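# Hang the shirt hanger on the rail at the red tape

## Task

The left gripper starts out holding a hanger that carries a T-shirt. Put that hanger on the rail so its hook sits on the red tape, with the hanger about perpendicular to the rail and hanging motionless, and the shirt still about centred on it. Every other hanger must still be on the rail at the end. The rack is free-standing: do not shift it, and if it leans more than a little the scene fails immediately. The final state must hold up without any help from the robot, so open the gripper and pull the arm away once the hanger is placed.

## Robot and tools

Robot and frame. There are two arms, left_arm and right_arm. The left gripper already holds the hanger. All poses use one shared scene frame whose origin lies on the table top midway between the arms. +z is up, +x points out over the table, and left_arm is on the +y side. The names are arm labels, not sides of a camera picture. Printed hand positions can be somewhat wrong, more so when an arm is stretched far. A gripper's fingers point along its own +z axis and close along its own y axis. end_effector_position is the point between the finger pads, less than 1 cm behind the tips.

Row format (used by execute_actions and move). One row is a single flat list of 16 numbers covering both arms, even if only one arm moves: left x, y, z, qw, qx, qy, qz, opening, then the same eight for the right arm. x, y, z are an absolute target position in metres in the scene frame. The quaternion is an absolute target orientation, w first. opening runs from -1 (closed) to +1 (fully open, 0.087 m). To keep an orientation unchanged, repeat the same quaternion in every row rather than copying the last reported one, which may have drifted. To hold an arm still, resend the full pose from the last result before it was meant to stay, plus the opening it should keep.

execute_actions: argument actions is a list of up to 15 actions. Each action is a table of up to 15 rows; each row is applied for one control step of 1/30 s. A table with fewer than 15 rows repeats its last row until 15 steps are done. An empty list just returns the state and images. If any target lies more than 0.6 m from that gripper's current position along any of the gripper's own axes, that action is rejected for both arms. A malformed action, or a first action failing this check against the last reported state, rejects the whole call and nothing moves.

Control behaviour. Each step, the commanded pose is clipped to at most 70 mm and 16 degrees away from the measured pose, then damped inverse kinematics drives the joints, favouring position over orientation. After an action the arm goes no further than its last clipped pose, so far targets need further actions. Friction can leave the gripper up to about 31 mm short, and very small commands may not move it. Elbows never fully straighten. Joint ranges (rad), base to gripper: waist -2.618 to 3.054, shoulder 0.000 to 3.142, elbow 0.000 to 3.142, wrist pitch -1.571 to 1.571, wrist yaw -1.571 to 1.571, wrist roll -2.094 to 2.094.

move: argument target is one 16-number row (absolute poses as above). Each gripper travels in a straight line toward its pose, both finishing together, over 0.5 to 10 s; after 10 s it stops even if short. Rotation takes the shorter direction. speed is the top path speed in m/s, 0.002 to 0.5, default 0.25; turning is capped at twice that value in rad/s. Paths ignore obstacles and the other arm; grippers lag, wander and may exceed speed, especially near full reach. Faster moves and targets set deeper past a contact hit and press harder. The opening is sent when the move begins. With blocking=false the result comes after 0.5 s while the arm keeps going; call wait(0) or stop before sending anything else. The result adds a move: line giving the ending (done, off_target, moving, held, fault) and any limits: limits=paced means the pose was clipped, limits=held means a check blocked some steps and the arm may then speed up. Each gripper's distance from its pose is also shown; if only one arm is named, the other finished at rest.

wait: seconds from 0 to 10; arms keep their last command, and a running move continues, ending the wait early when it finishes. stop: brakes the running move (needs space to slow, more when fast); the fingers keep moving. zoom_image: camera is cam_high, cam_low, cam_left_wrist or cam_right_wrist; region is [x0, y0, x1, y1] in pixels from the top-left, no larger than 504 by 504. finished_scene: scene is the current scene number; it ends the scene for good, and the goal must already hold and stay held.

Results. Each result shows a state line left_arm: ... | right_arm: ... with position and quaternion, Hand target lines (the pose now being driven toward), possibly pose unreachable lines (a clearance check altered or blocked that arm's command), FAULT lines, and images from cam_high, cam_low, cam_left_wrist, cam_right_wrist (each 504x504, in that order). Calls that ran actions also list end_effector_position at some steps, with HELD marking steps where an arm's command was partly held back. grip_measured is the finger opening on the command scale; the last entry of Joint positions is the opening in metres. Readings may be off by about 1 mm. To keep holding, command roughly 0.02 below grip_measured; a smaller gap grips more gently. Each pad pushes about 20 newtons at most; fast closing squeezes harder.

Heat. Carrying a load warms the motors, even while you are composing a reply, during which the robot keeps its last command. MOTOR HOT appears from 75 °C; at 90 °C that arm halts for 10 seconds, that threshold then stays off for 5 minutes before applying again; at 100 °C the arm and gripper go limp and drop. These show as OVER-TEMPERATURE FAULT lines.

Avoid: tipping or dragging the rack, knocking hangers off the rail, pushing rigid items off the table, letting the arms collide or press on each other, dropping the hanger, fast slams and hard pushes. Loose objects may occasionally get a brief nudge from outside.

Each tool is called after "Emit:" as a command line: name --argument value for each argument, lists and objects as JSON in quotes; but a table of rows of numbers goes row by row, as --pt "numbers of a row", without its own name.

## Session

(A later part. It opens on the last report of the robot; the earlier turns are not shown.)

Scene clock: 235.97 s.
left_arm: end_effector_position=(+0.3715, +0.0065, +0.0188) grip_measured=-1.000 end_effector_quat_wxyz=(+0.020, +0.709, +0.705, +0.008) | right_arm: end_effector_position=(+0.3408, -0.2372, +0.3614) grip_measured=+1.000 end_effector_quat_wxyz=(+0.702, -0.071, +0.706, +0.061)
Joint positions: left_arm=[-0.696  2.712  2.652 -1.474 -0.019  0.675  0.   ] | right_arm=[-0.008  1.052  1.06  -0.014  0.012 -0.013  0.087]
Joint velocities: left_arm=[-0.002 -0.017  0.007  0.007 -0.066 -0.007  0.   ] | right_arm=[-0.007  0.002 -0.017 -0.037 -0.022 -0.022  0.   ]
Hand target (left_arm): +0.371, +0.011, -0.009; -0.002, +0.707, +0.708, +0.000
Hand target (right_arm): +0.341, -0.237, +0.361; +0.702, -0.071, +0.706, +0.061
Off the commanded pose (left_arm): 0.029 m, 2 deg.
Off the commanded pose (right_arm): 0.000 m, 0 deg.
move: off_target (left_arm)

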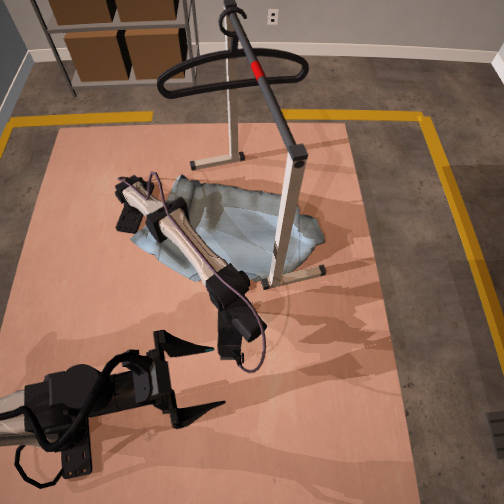

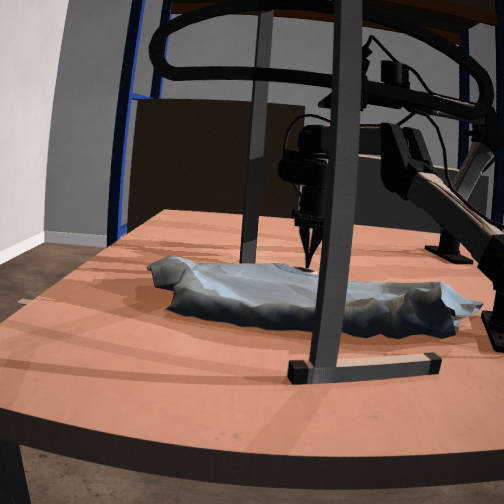

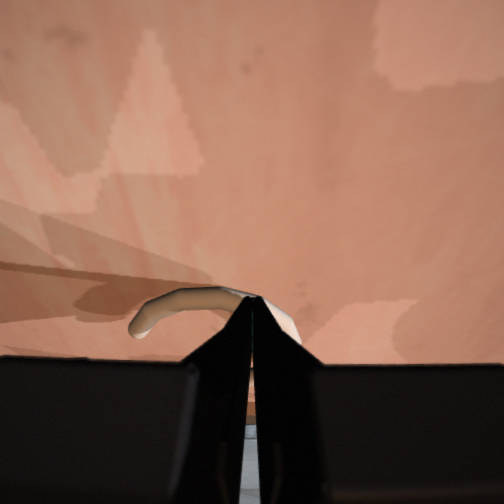

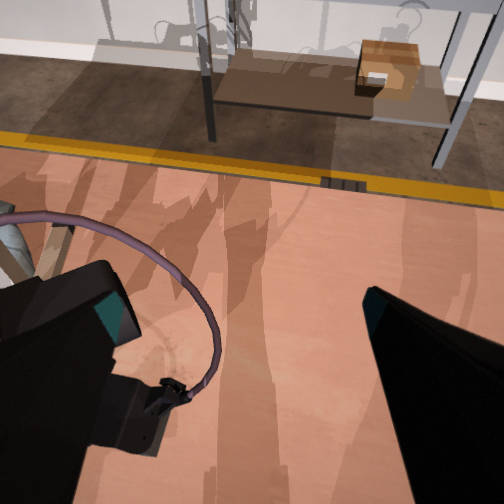

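Emit:
move --target '[0.366,0.01,0.05,0,0.707,0.707,0,0,0.3408,-0.2372,0.3614,0.702,-0.071,0.706,0.061,1]' --speed 0.05

Emit:
move --target '[0.366,0.045,0.05,0,0.707,0.707,0,0,0.3408,-0.2372,0.3614,0.702,-0.071,0.706,0.061,1]' --speed 0.05

Emit:
move --target '[0.366,0.045,-0.005,0,0.707,0.707,0,0,0.3408,-0.2372,0.3614,0.702,-0.071,0.706,0.061,1]' --speed 0.05

Scene clock: 251.17 s.
left_arm: end_effector_position=(+0.3716, +0.0046, +0.0461) grip_measured=+0.000 end_effector_quat_wxyz=(+0.036, +0.709, +0.704, +0.003) | right_arm: end_effector_position=(+0.3408, -0.2372, +0.3614) grip_measured=+1.000 end_effector_quat_wxyz=(+0.702, -0.071, +0.706, +0.061)
Joint positions: left_arm=[-0.696  2.711  2.765 -1.554 -0.013  0.675  0.044] | right_arm=[-0.008  1.052  1.06  -0.014  0.012 -0.013  0.087]
Joint velocities: left_arm=[-0.007 -0.012 -0.027  0.066 -0.095 -0.007  0.   ] | right_arm=[ 0.002 -0.012  0.002 -0.007 -0.022  0.022  0.   ]
Hand target (left_arm): +0.366, +0.010, +0.050; +0.024, +0.709, +0.705, -0.002
Hand target (right_arm): +0.341, -0.237, +0.361; +0.702, -0.071, +0.706, +0.061
Off the commanded pose (left_arm): 0.009 m, 4 deg.
Off the commanded pose (right_arm): 0.000 m, 0 deg.
joint sent to its limit (left arm) — the command would take joint 4 (wrist pitch) past its lower limit, so that joint was sent only as far as its limit.
move: off_target (left_arm)

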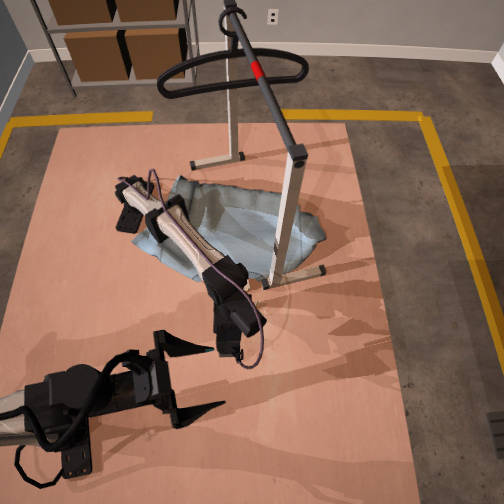

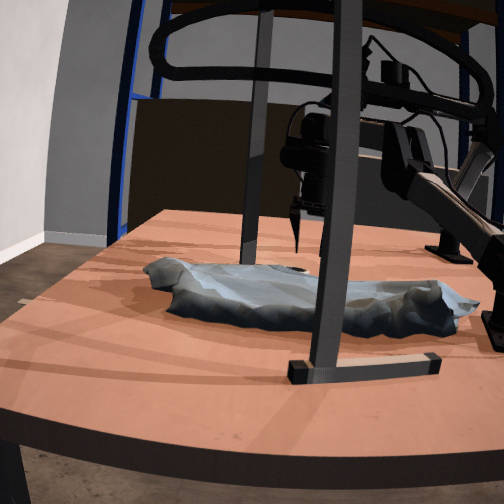

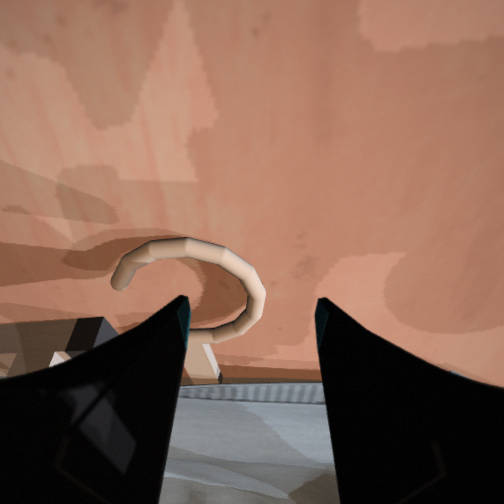

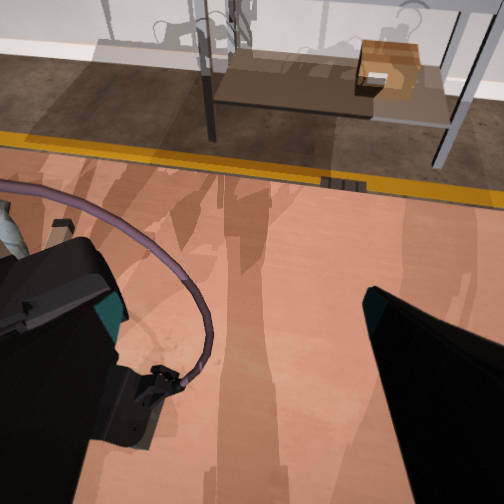

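Scene clock: 252.27 s.
left_arm: end_effector_position=(+0.3623, +0.0446, +0.0490) grip_measured=+0.000 end_effector_quat_wxyz=(-0.007, +0.707, +0.707, +0.006) | right_arm: end_effector_position=(+0.3408, -0.2372, +0.3614) grip_measured=+1.000 end_effector_quat_wxyz=(+0.702, -0.071, +0.706, +0.061)
Joint positions: left_arm=[-0.659  2.528  2.415 -1.473 -0.011  0.706  0.044] | right_arm=[-0.008  1.052  1.06  -0.014  0.012 -0.013  0.087]
Joint velocities: left_arm=[-0.002 -0.007 -0.022  0.11   0.051 -0.007 -0.001] | right_arm=[-0.007  0.002 -0.007  0.081 -0.037  0.022  0.   ]
Hand target (left_arm): +0.365, +0.045, +0.050; -0.000, +0.707, +0.707, +0.000
Hand target (right_arm): +0.341, -0.237, +0.361; +0.702, -0.071, +0.706, +0.061
Off the commanded pose (left_arm): 0.004 m, 1 deg.
Off the commanded pose (right_arm): 0.000 m, 0 deg.
move: done

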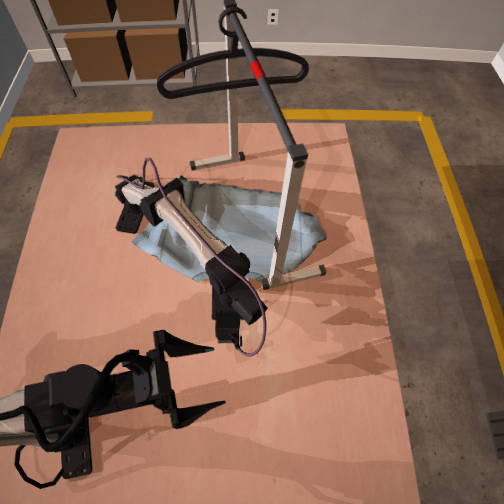

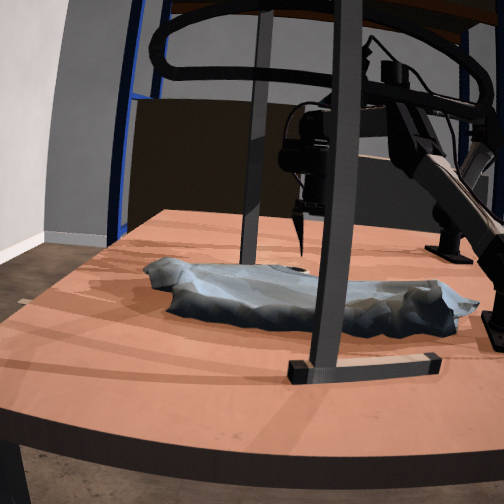

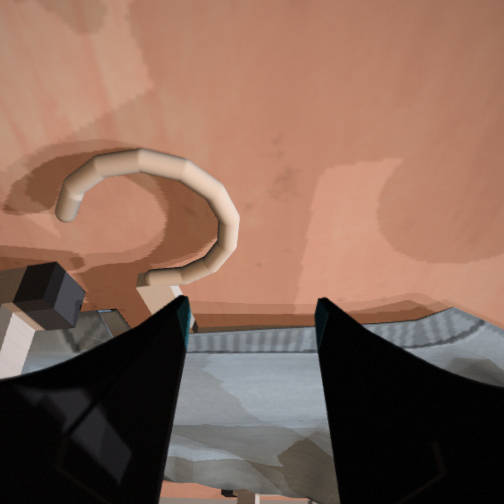

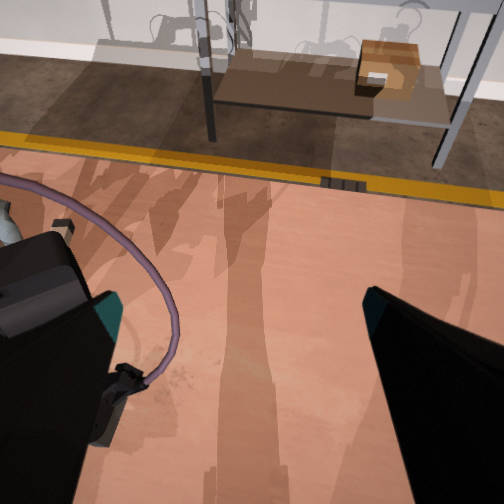

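Scene clock: 253.60 s.
left_arm: end_effector_position=(+0.3610, +0.0465, +0.0115) grip_measured=+0.000 end_effector_quat_wxyz=(-0.005, +0.708, +0.706, +0.007) | right_arm: end_effector_position=(+0.3408, -0.2372, +0.3614) grip_measured=+1.000 end_effector_quat_wxyz=(+0.702, -0.071, +0.706, +0.061)
Joint positions: left_arm=[-0.659  2.496  2.208 -1.294 -0.012  0.708  0.044] | right_arm=[-0.008  1.052  1.06  -0.014  0.012 -0.013  0.087]
Joint velocities: left_arm=[ 0.017 -0.007 -0.002 -0.051  0.007  0.037 -0.   ] | right_arm=[-0.012  0.007  0.002  0.007 -0.022 -0.022  0.   ]
Hand target (left_arm): +0.365, +0.046, -0.005; -0.001, +0.707, +0.707, +0.000
Hand target (right_arm): +0.341, -0.237, +0.361; +0.702, -0.071, +0.706, +0.061
Off the commanded pose (left_arm): 0.017 m, 1 deg.
Off the commanded pose (right_arm): 0.000 m, 0 deg.
move: off_target (left_arm)

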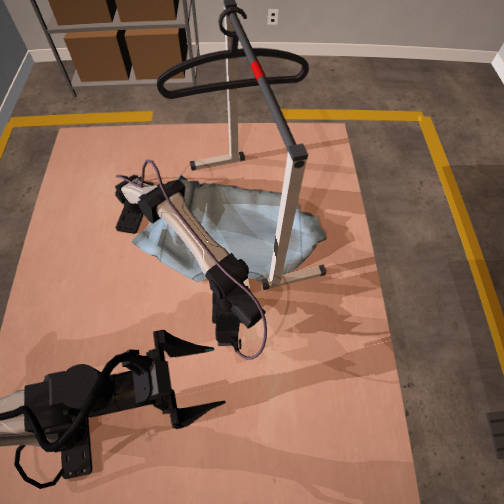

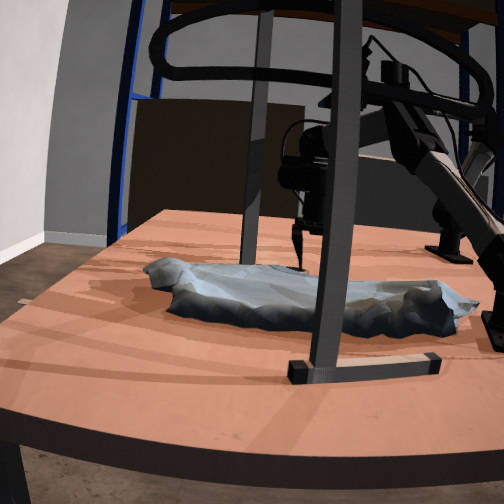

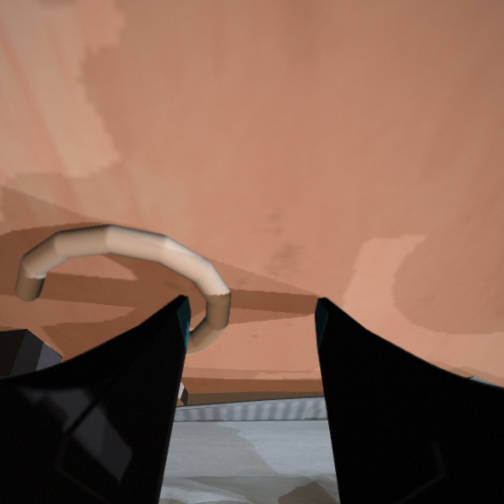

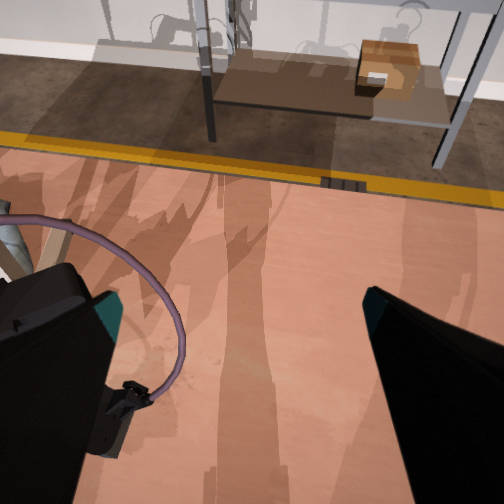

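Emit:
move --target '[0.366,0.045,0.04,0,0.707,0.707,0,0,0.3408,-0.2372,0.3614,0.702,-0.071,0.706,0.061,1]' --speed 0.05

Emit:
move --target '[0.39,0.045,0.04,0,0.707,0.707,0,0,0.3408,-0.2372,0.3614,0.702,-0.071,0.706,0.061,1]' --speed 0.05

Emit:
move --target '[0.39,0.045,-0.005,0,0.707,0.707,0,0,0.3408,-0.2372,0.3614,0.702,-0.071,0.706,0.061,1]' --speed 0.05

Emit:
move --target '[0.39,0.045,-0.005,0,0.707,0.707,0,-1,0.3408,-0.2372,0.3614,0.702,-0.071,0.706,0.061,1]' --speed 0.05

Scene clock: 263.93 s.
left_arm: end_effector_position=(+0.3656, +0.0406, +0.0432) grip_measured=+0.000 end_effector_quat_wxyz=(+0.011, +0.709, +0.706, +0.004) | right_arm: end_effector_position=(+0.3408, -0.2372, +0.3614) grip_measured=+1.000 end_effector_quat_wxyz=(+0.702, -0.071, +0.706, +0.061)
Joint positions: left_arm=[-0.659  2.494  2.334 -1.389 -0.01   0.71   0.044] | right_arm=[-0.008  1.052  1.06  -0.014  0.012 -0.013  0.087]
Joint velocities: left_arm=[ 0.007 -0.002 -0.002  0.051 -0.022 -0.051 -0.001] | right_arm=[ 0.007 -0.032 -0.002 -0.022 -0.051 -0.037  0.   ]
Hand target (left_arm): +0.366, +0.045, +0.040; +0.001, +0.707, +0.707, -0.000
Hand target (right_arm): +0.341, -0.237, +0.361; +0.702, -0.071, +0.706, +0.061
Off the commanded pose (left_arm): 0.005 m, 1 deg.
Off the commanded pose (right_arm): 0.000 m, 0 deg.
move: done

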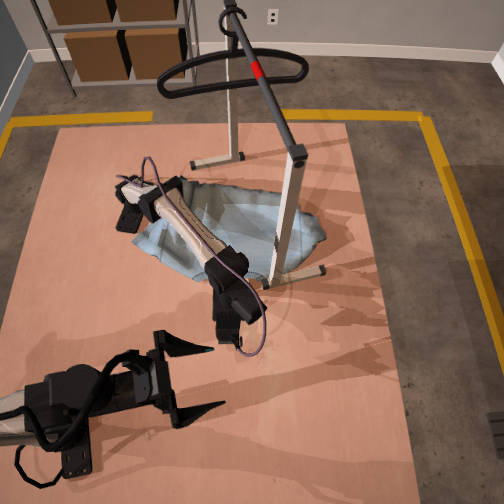

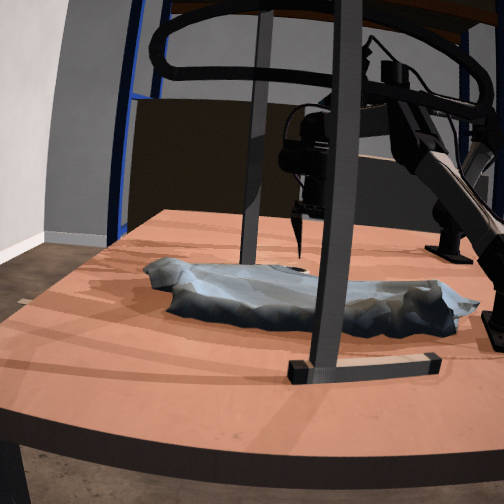

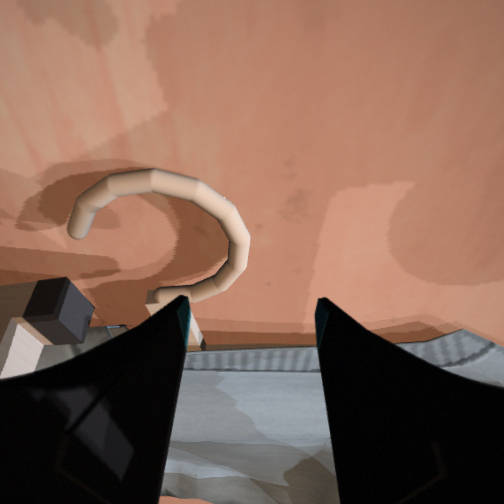

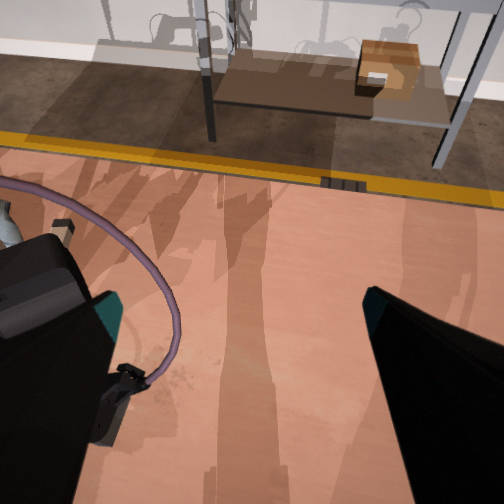

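Scene clock: 265.07 s.
left_arm: end_effector_position=(+0.3921, +0.0404, +0.0496) grip_measured=+0.000 end_effector_quat_wxyz=(+0.019, +0.707, +0.707, +0.004) | right_arm: end_effector_position=(+0.3408, -0.2372, +0.3614) grip_measured=+1.000 end_effector_quat_wxyz=(+0.702, -0.071, +0.706, +0.061)
Joint positions: left_arm=[-0.619  2.63   2.618 -1.521 -0.01   0.745  0.044] | right_arm=[-0.008  1.052  1.06  -0.014  0.012 -0.013  0.087]
Joint velocities: left_arm=[-0.002  0.007  0.007 -0.11  -0.007 -0.037 -0.001] | right_arm=[-0.007  0.007  0.002 -0.022 -0.037 -0.007  0.   ]
Hand target (left_arm): +0.390, +0.045, +0.041; +0.002, +0.707, +0.707, -0.000
Hand target (right_arm): +0.341, -0.237, +0.361; +0.702, -0.071, +0.706, +0.061
Off the commanded pose (left_arm): 0.011 m, 2 deg.
Off the commanded pose (right_arm): 0.000 m, 0 deg.
move: off_target (left_arm)

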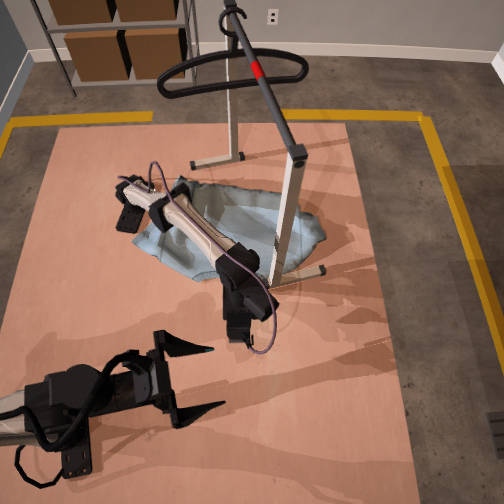

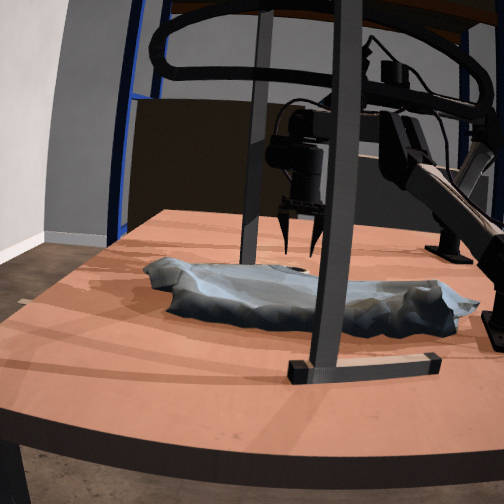

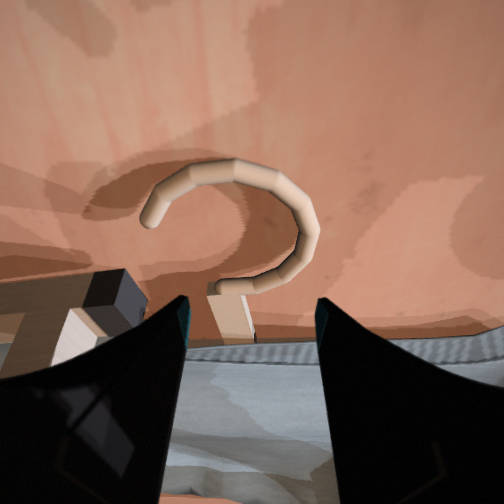

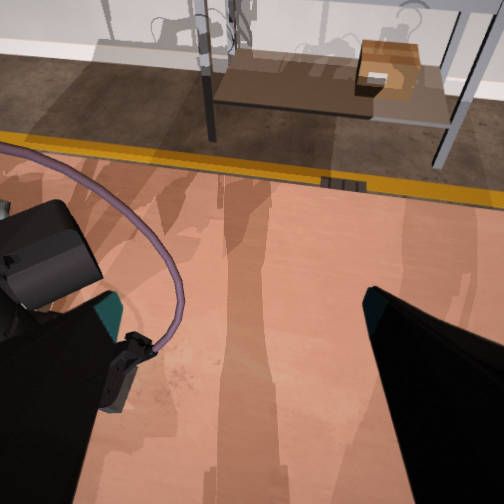

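Scene clock: 266.40 s.
left_arm: end_effector_position=(+0.3877, +0.0451, +0.0122) grip_measured=+0.000 end_effector_quat_wxyz=(+0.002, +0.707, +0.707, +0.005) | right_arm: end_effector_position=(+0.3408, -0.2372, +0.3614) grip_measured=+1.000 end_effector_quat_wxyz=(+0.702, -0.071, +0.706, +0.061)
Joint positions: left_arm=[-0.619  2.598  2.403 -1.372 -0.01   0.746  0.044] | right_arm=[-0.008  1.052  1.06  -0.014  0.012 -0.013  0.087]
Joint velocities: left_arm=[ 0.002 -0.017 -0.027 -0.022  0.022 -0.051 -0.001] | right_arm=[ 0.002  0.012 -0.012 -0.037 -0.066  0.037  0.   ]
Hand target (left_arm): +0.389, +0.046, -0.005; -0.001, +0.707, +0.707, -0.000
Hand target (right_arm): +0.341, -0.237, +0.361; +0.702, -0.071, +0.706, +0.061
Off the commanded pose (left_arm): 0.017 m, 1 deg.
Off the commanded pose (right_arm): 0.000 m, 0 deg.
move: off_target (left_arm)

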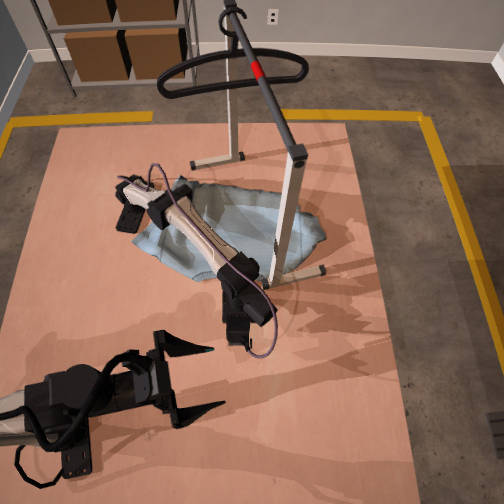

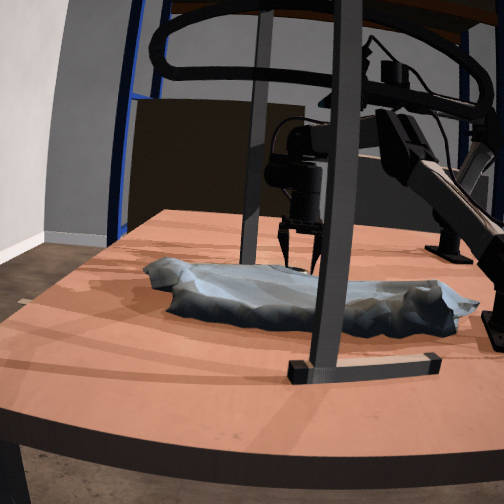

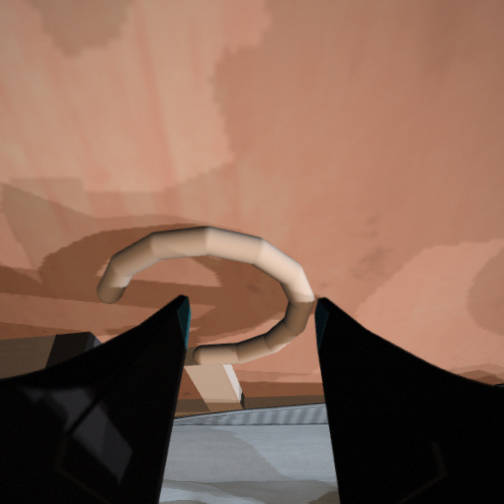

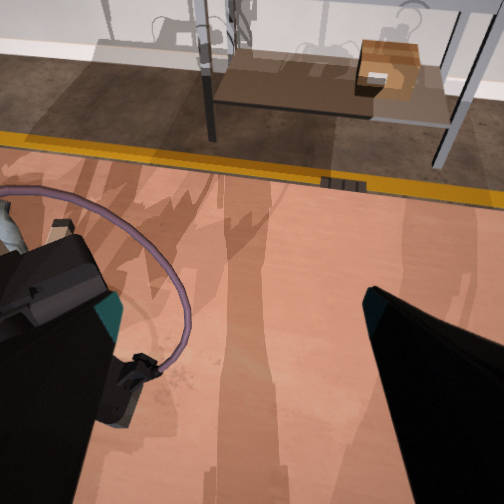

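Scene clock: 267.10 s.
left_arm: end_effector_position=(+0.3860, +0.0454, +0.0123) grip_measured=-0.858 end_effector_quat_wxyz=(-0.000, +0.708, +0.706, +0.003) | right_arm: end_effector_position=(+0.3408, -0.2372, +0.3614) grip_measured=+1.000 end_effector_quat_wxyz=(+0.702, -0.071, +0.706, +0.061)
Joint positions: left_arm=[-0.62   2.596  2.4   -1.376 -0.005  0.748  0.006] | right_arm=[-0.008  1.052  1.06  -0.014  0.012 -0.013  0.087]
Joint velocities: left_arm=[-0.002 -0.007 -0.022 -0.022  0.037 -0.022  0.001] | right_arm=[-0.007 -0.032 -0.017  0.007 -0.11   0.022  0.   ]
Hand target (left_arm): +0.390, +0.045, -0.004; -0.001, +0.707, +0.707, +0.000
Hand target (right_arm): +0.341, -0.237, +0.361; +0.702, -0.071, +0.706, +0.061
Off the commanded pose (left_arm): 0.018 m, 0 deg.
Off the commanded pose (right_arm): 0.000 m, 0 deg.
move: off_target (left_arm)

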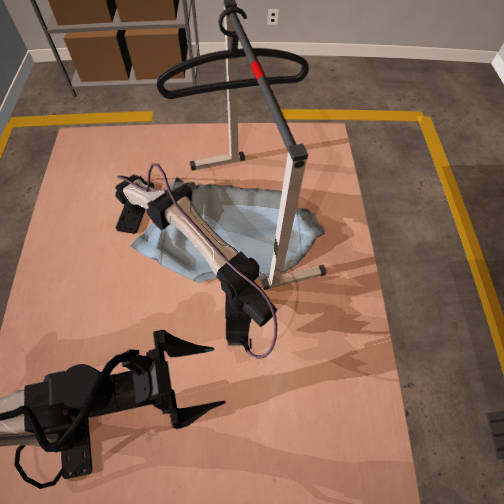

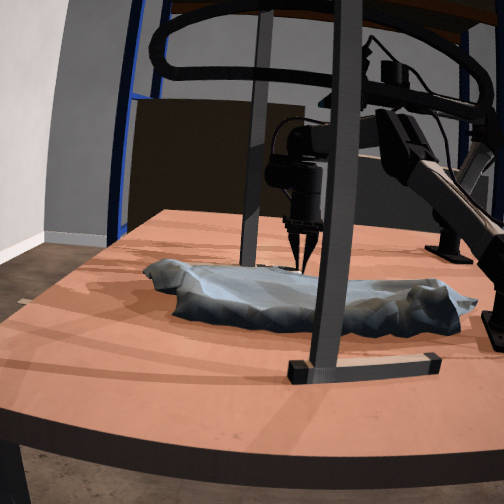

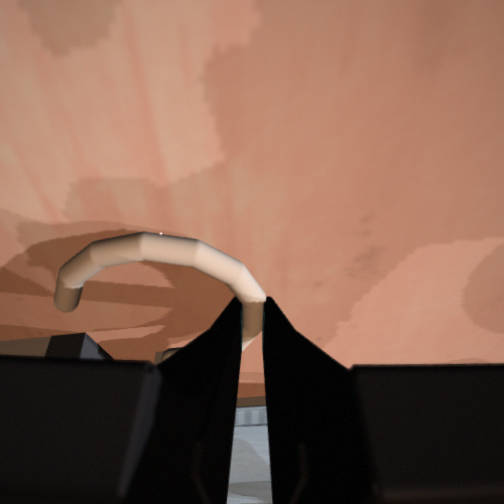

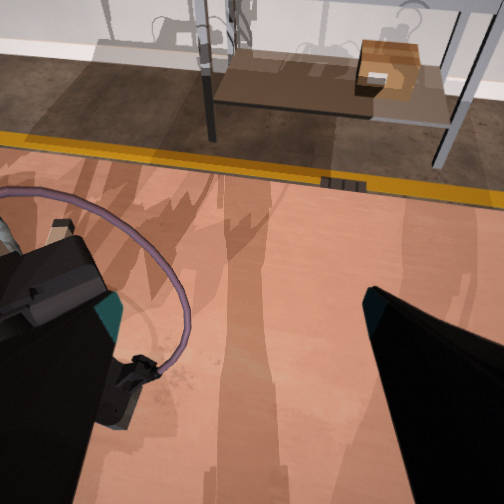

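Emit:
move --target '[0.3,0.05,0.35,0.5,0.5,0.5,-0.5,-1,0.3408,-0.2372,0.3614,0.702,-0.071,0.706,0.061,1]' --speed 0.12

Scene clock: 282.70 s.
left_arm: end_effector_position=(+0.3018, +0.0453, +0.3351) grip_measured=-0.858 end_effector_quat_wxyz=(+0.479, +0.501, +0.517, -0.502) | right_arm: end_effector_position=(+0.3408, -0.2372, +0.3614) grip_measured=+1.000 end_effector_quat_wxyz=(+0.702, -0.071, +0.706, +0.061)
Joint positions: left_arm=[-0.322  1.386  1.208  0.105  1.048  0.024  0.006] | right_arm=[-0.008  1.052  1.06  -0.014  0.012 -0.013  0.087]
Joint velocities: left_arm=[-0.017 -0.012 -0.012  0.037  0.037  0.007  0.   ] | right_arm=[ 0.017  0.017 -0.012  0.007  0.007  0.007  0.   ]
Hand target (left_arm): +0.299, +0.049, +0.345; +0.495, +0.507, +0.498, -0.501
Hand target (right_arm): +0.341, -0.237, +0.361; +0.702, -0.071, +0.706, +0.061
Off the commanded pose (left_arm): 0.016 m, 3 deg.
Off the commanded pose (right_arm): 0.000 m, 0 deg.
move: off_target (left_arm)

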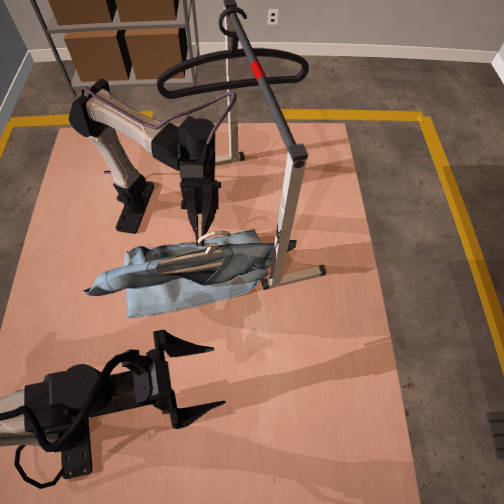

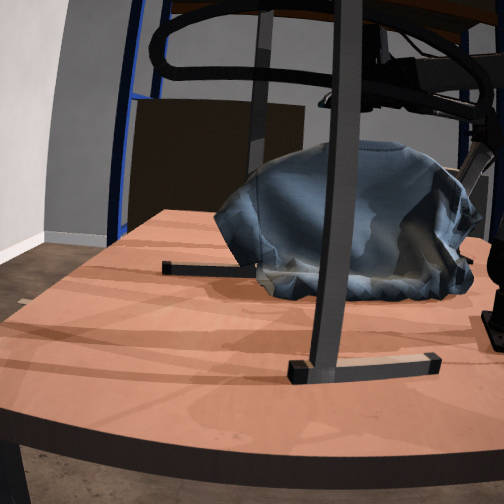

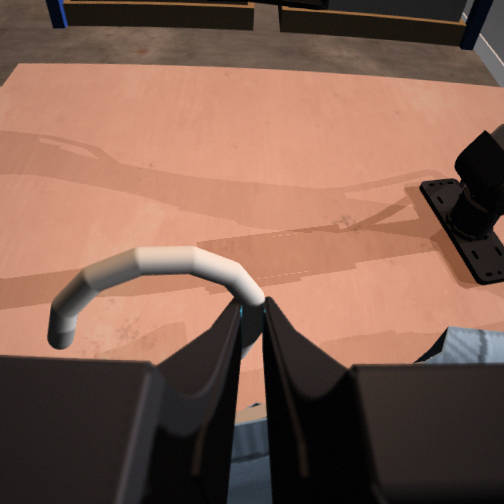

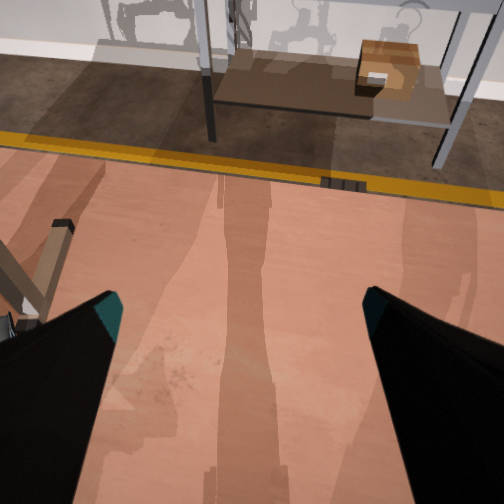

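Emit:
move --target '[0.17,0.08,0.5,0.5,0.5,0.5,-0.5,-1,0.3408,-0.2372,0.3614,0.702,-0.071,0.706,0.061,1]' --speed 0.12

Emit:
move --target '[0.17,0.325,0.61,0.5,0.5,0.5,-0.5,-1,0.3408,-0.2372,0.3614,0.702,-0.071,0.706,0.061,1]' --speed 0.12

Scene clock: 290.17 s.
left_arm: end_effector_position=(+0.1765, +0.0759, +0.4889) grip_measured=-0.858 end_effector_quat_wxyz=(+0.489, +0.500, +0.511, -0.500) | right_arm: end_effector_position=(+0.3408, -0.2372, +0.3614) grip_measured=+1.000 end_effector_quat_wxyz=(+0.702, -0.071, +0.706, +0.061)
Joint positions: left_arm=[-0.535  1.194  1.737 -0.577  0.829  0.002  0.006] | right_arm=[-0.008  1.052  1.06  -0.014  0.012 -0.013  0.087]
Joint velocities: left_arm=[ 0.002 -0.017 -0.017 -0.022  0.007  0.051  0.001] | right_arm=[-0.007 -0.017  0.002  0.022  0.051 -0.037  0.   ]
Hand target (left_arm): +0.171, +0.079, +0.499; +0.500, +0.501, +0.500, -0.499
Hand target (right_arm): +0.341, -0.237, +0.361; +0.702, -0.071, +0.706, +0.061
Off the commanded pose (left_arm): 0.014 m, 2 deg.
Off the commanded pose (right_arm): 0.000 m, 0 deg.
move: off_target (left_arm)

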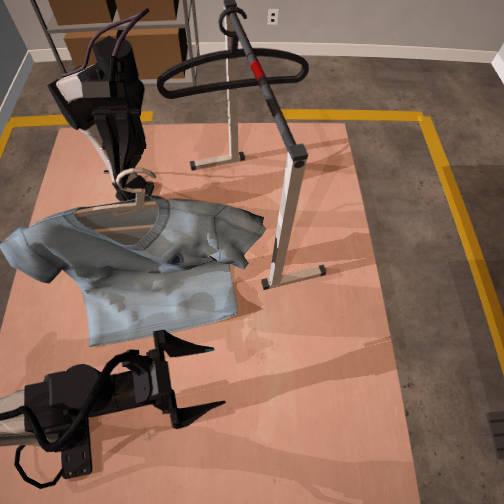

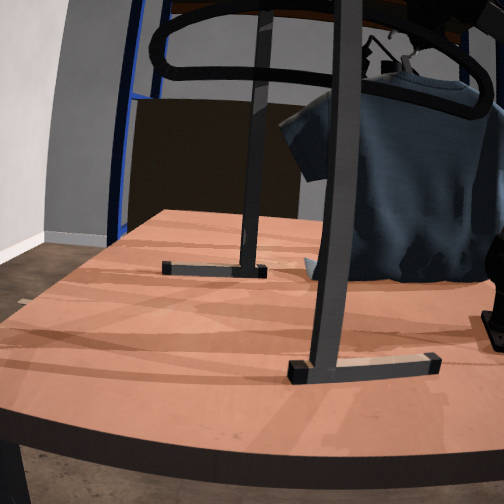

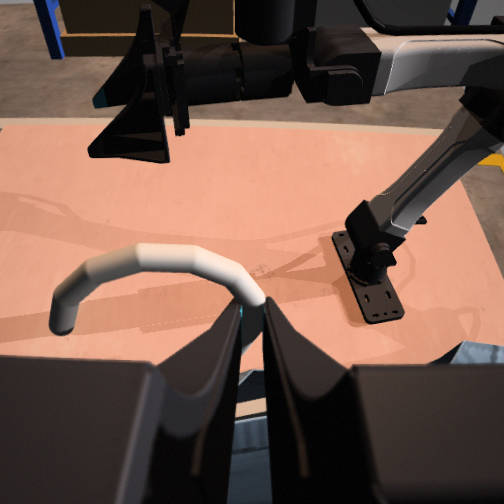

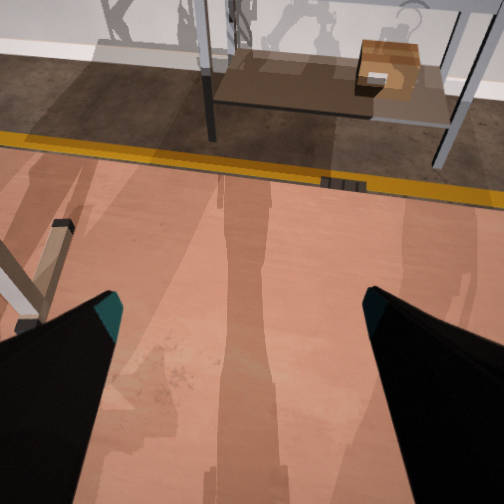

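Scene clock: 293.20 s.
left_arm: end_effector_position=(+0.2072, +0.2916, +0.6062) grip_measured=-0.858 end_effector_quat_wxyz=(+0.673, +0.205, +0.678, -0.211) | right_arm: end_effector_position=(+0.3408, -0.2372, +0.3614) grip_measured=+1.000 end_effector_quat_wxyz=(+0.702, -0.071, +0.706, +0.061)
Joint positions: left_arm=[ 1.189  1.241  2.467 -0.741  1.581 -0.496  0.006] | right_arm=[-0.008  1.052  1.06  -0.014  0.012 -0.013  0.087]
Joint velocities: left_arm=[-0.012 -0.002  0.012  0.066 -0.037 -0.007 -0.   ] | right_arm=[-0.012 -0.012  0.002  0.022 -0.051  0.007  0.   ]
Hand target (left_arm): +0.209, +0.294, +0.609; +0.673, +0.211, +0.677, -0.211
Hand target (right_arm): +0.341, -0.237, +0.361; +0.702, -0.071, +0.706, +0.061
Off the commanded pose (left_arm): 0.050 m, 56 deg; orientation clipped at the last step of the last action.
Off the commanded pose (right_arm): 0.000 m, 0 deg.
joint sent to its limit (left arm) — the command would take joint 5 (wrist yaw) past its upper limit, so that joint was sent only as far as its limit.
move: off_target (left_arm); limits=paced

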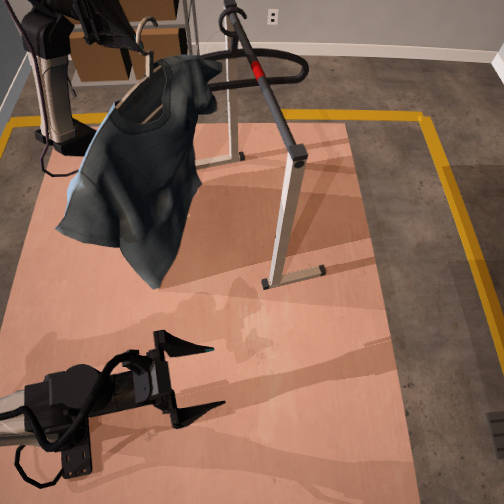

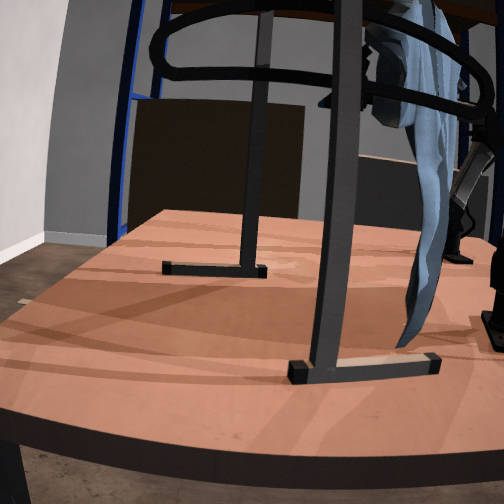

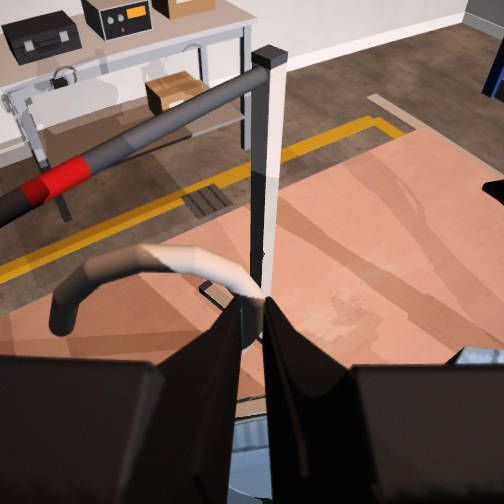

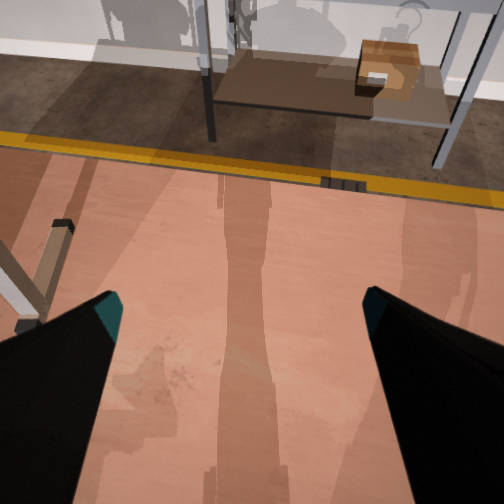

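Emit:
move --target '[0.31,0.26,0.61,0.612,0.354,0.612,-0.354,-1,0.3408,-0.2372,0.3614,0.702,-0.071,0.706,0.061,1]' --speed 0.08

Scene clock: 312.20 s.
left_arm: end_effector_position=(+0.3087, +0.2663, +0.6063) grip_measured=-0.858 end_effector_quat_wxyz=(+0.627, +0.332, +0.602, -0.366) | right_arm: end_effector_position=(+0.3408, -0.2372, +0.3614) grip_measured=+1.000 end_effector_quat_wxyz=(+0.702, -0.071, +0.706, +0.061)
Joint positions: left_arm=[ 0.493  1.703  2.831 -0.91   1.313 -0.235  0.006] | right_arm=[-0.008  1.052  1.06  -0.014  0.012 -0.013  0.087]
Joint velocities: left_arm=[-0.002 -0.007  0.002  0.037 -0.066 -0.037 -0.   ] | right_arm=[ 0.012  0.017  0.002 -0.022 -0.007 -0.007  0.   ]
Hand target (left_arm): +0.309, +0.263, +0.611; +0.631, +0.346, +0.591, -0.366
Hand target (right_arm): +0.341, -0.237, +0.361; +0.702, -0.071, +0.706, +0.061
Off the commanded pose (left_arm): 0.007 m, 4 deg.
Off the commanded pose (right_arm): 0.000 m, 0 deg.
elbow stopped short (left arm): the move would have taken joint 3 (elbow) straighter than the controller allows; a more bent joint 3 avoids this.
move: off_target (left_arm)

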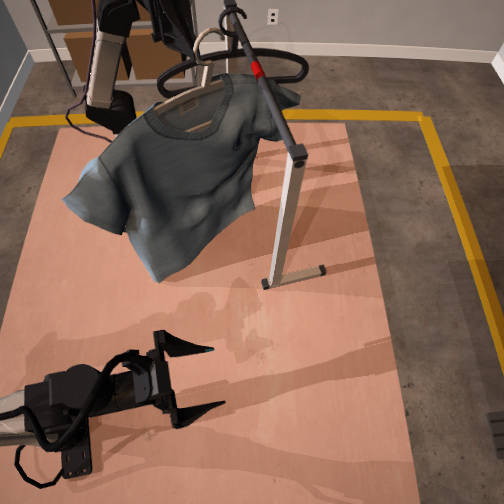

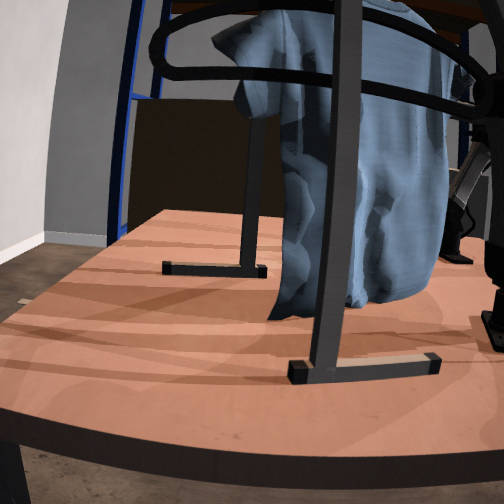

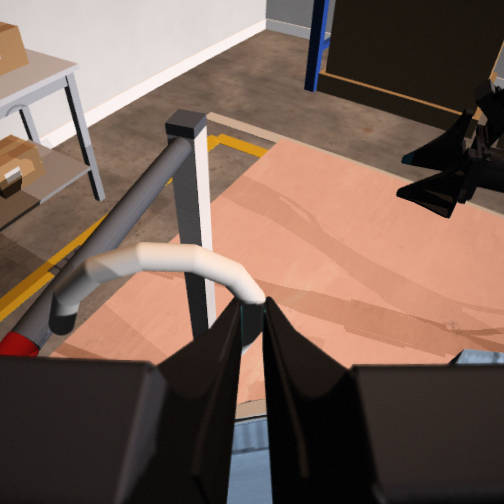

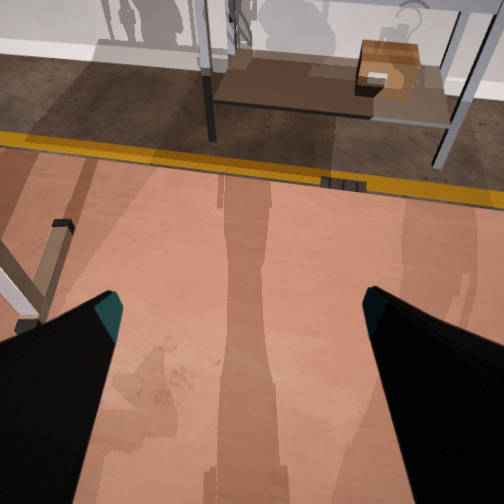

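Emit:
execute_actions --actions '[]'

Scene clock: 325.63 s.
left_arm: end_effector_position=(+0.3083, +0.2660, +0.6070) grip_measured=-0.858 end_effector_quat_wxyz=(+0.627, +0.333, +0.601, -0.367) | right_arm: end_effector_position=(+0.3408, -0.2372, +0.3614) grip_measured=+1.000 end_effector_quat_wxyz=(+0.702, -0.071, +0.706, +0.061)
Joint positions: left_arm=[ 0.493  1.703  2.831 -0.904  1.316 -0.239  0.006] | right_arm=[-0.008  1.052  1.06  -0.014  0.012 -0.013  0.087]
Joint velocities: left_arm=[-0.007  0.007  0.007  0.081  0.081  0.037 -0.   ] | right_arm=[ 0.002 -0.007  0.002 -0.051 -0.081  0.022  0.   ]
Hand target (left_arm): +0.309, +0.263, +0.611; +0.631, +0.345, +0.591, -0.366
Hand target (right_arm): +0.341, -0.237, +0.361; +0.702, -0.071, +0.706, +0.061
Off the commanded pose (left_arm): 0.007 m, 4 deg.
Off the commanded pose (right_arm): 0.000 m, 0 deg.

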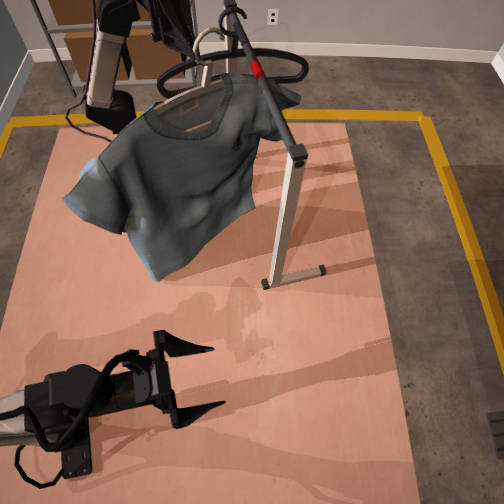

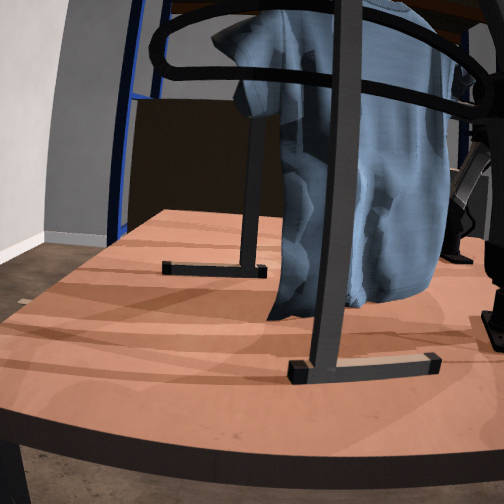

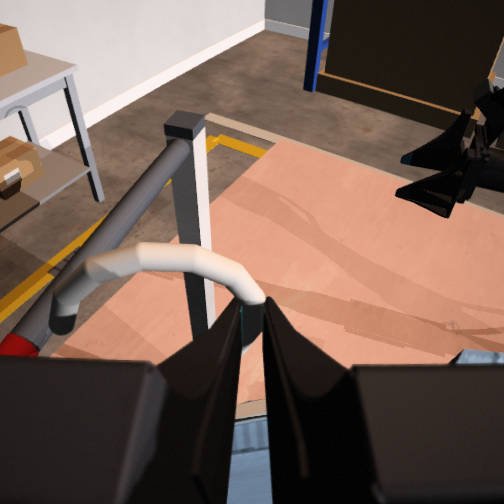

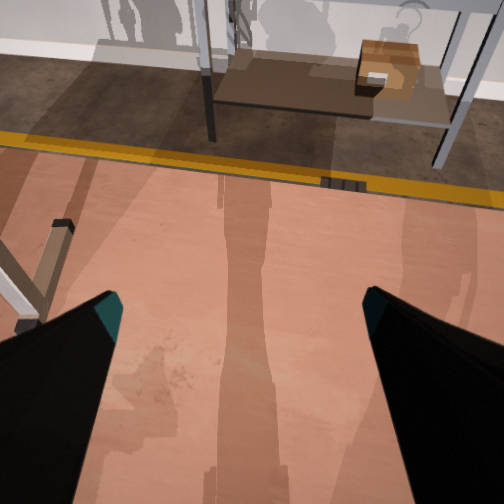

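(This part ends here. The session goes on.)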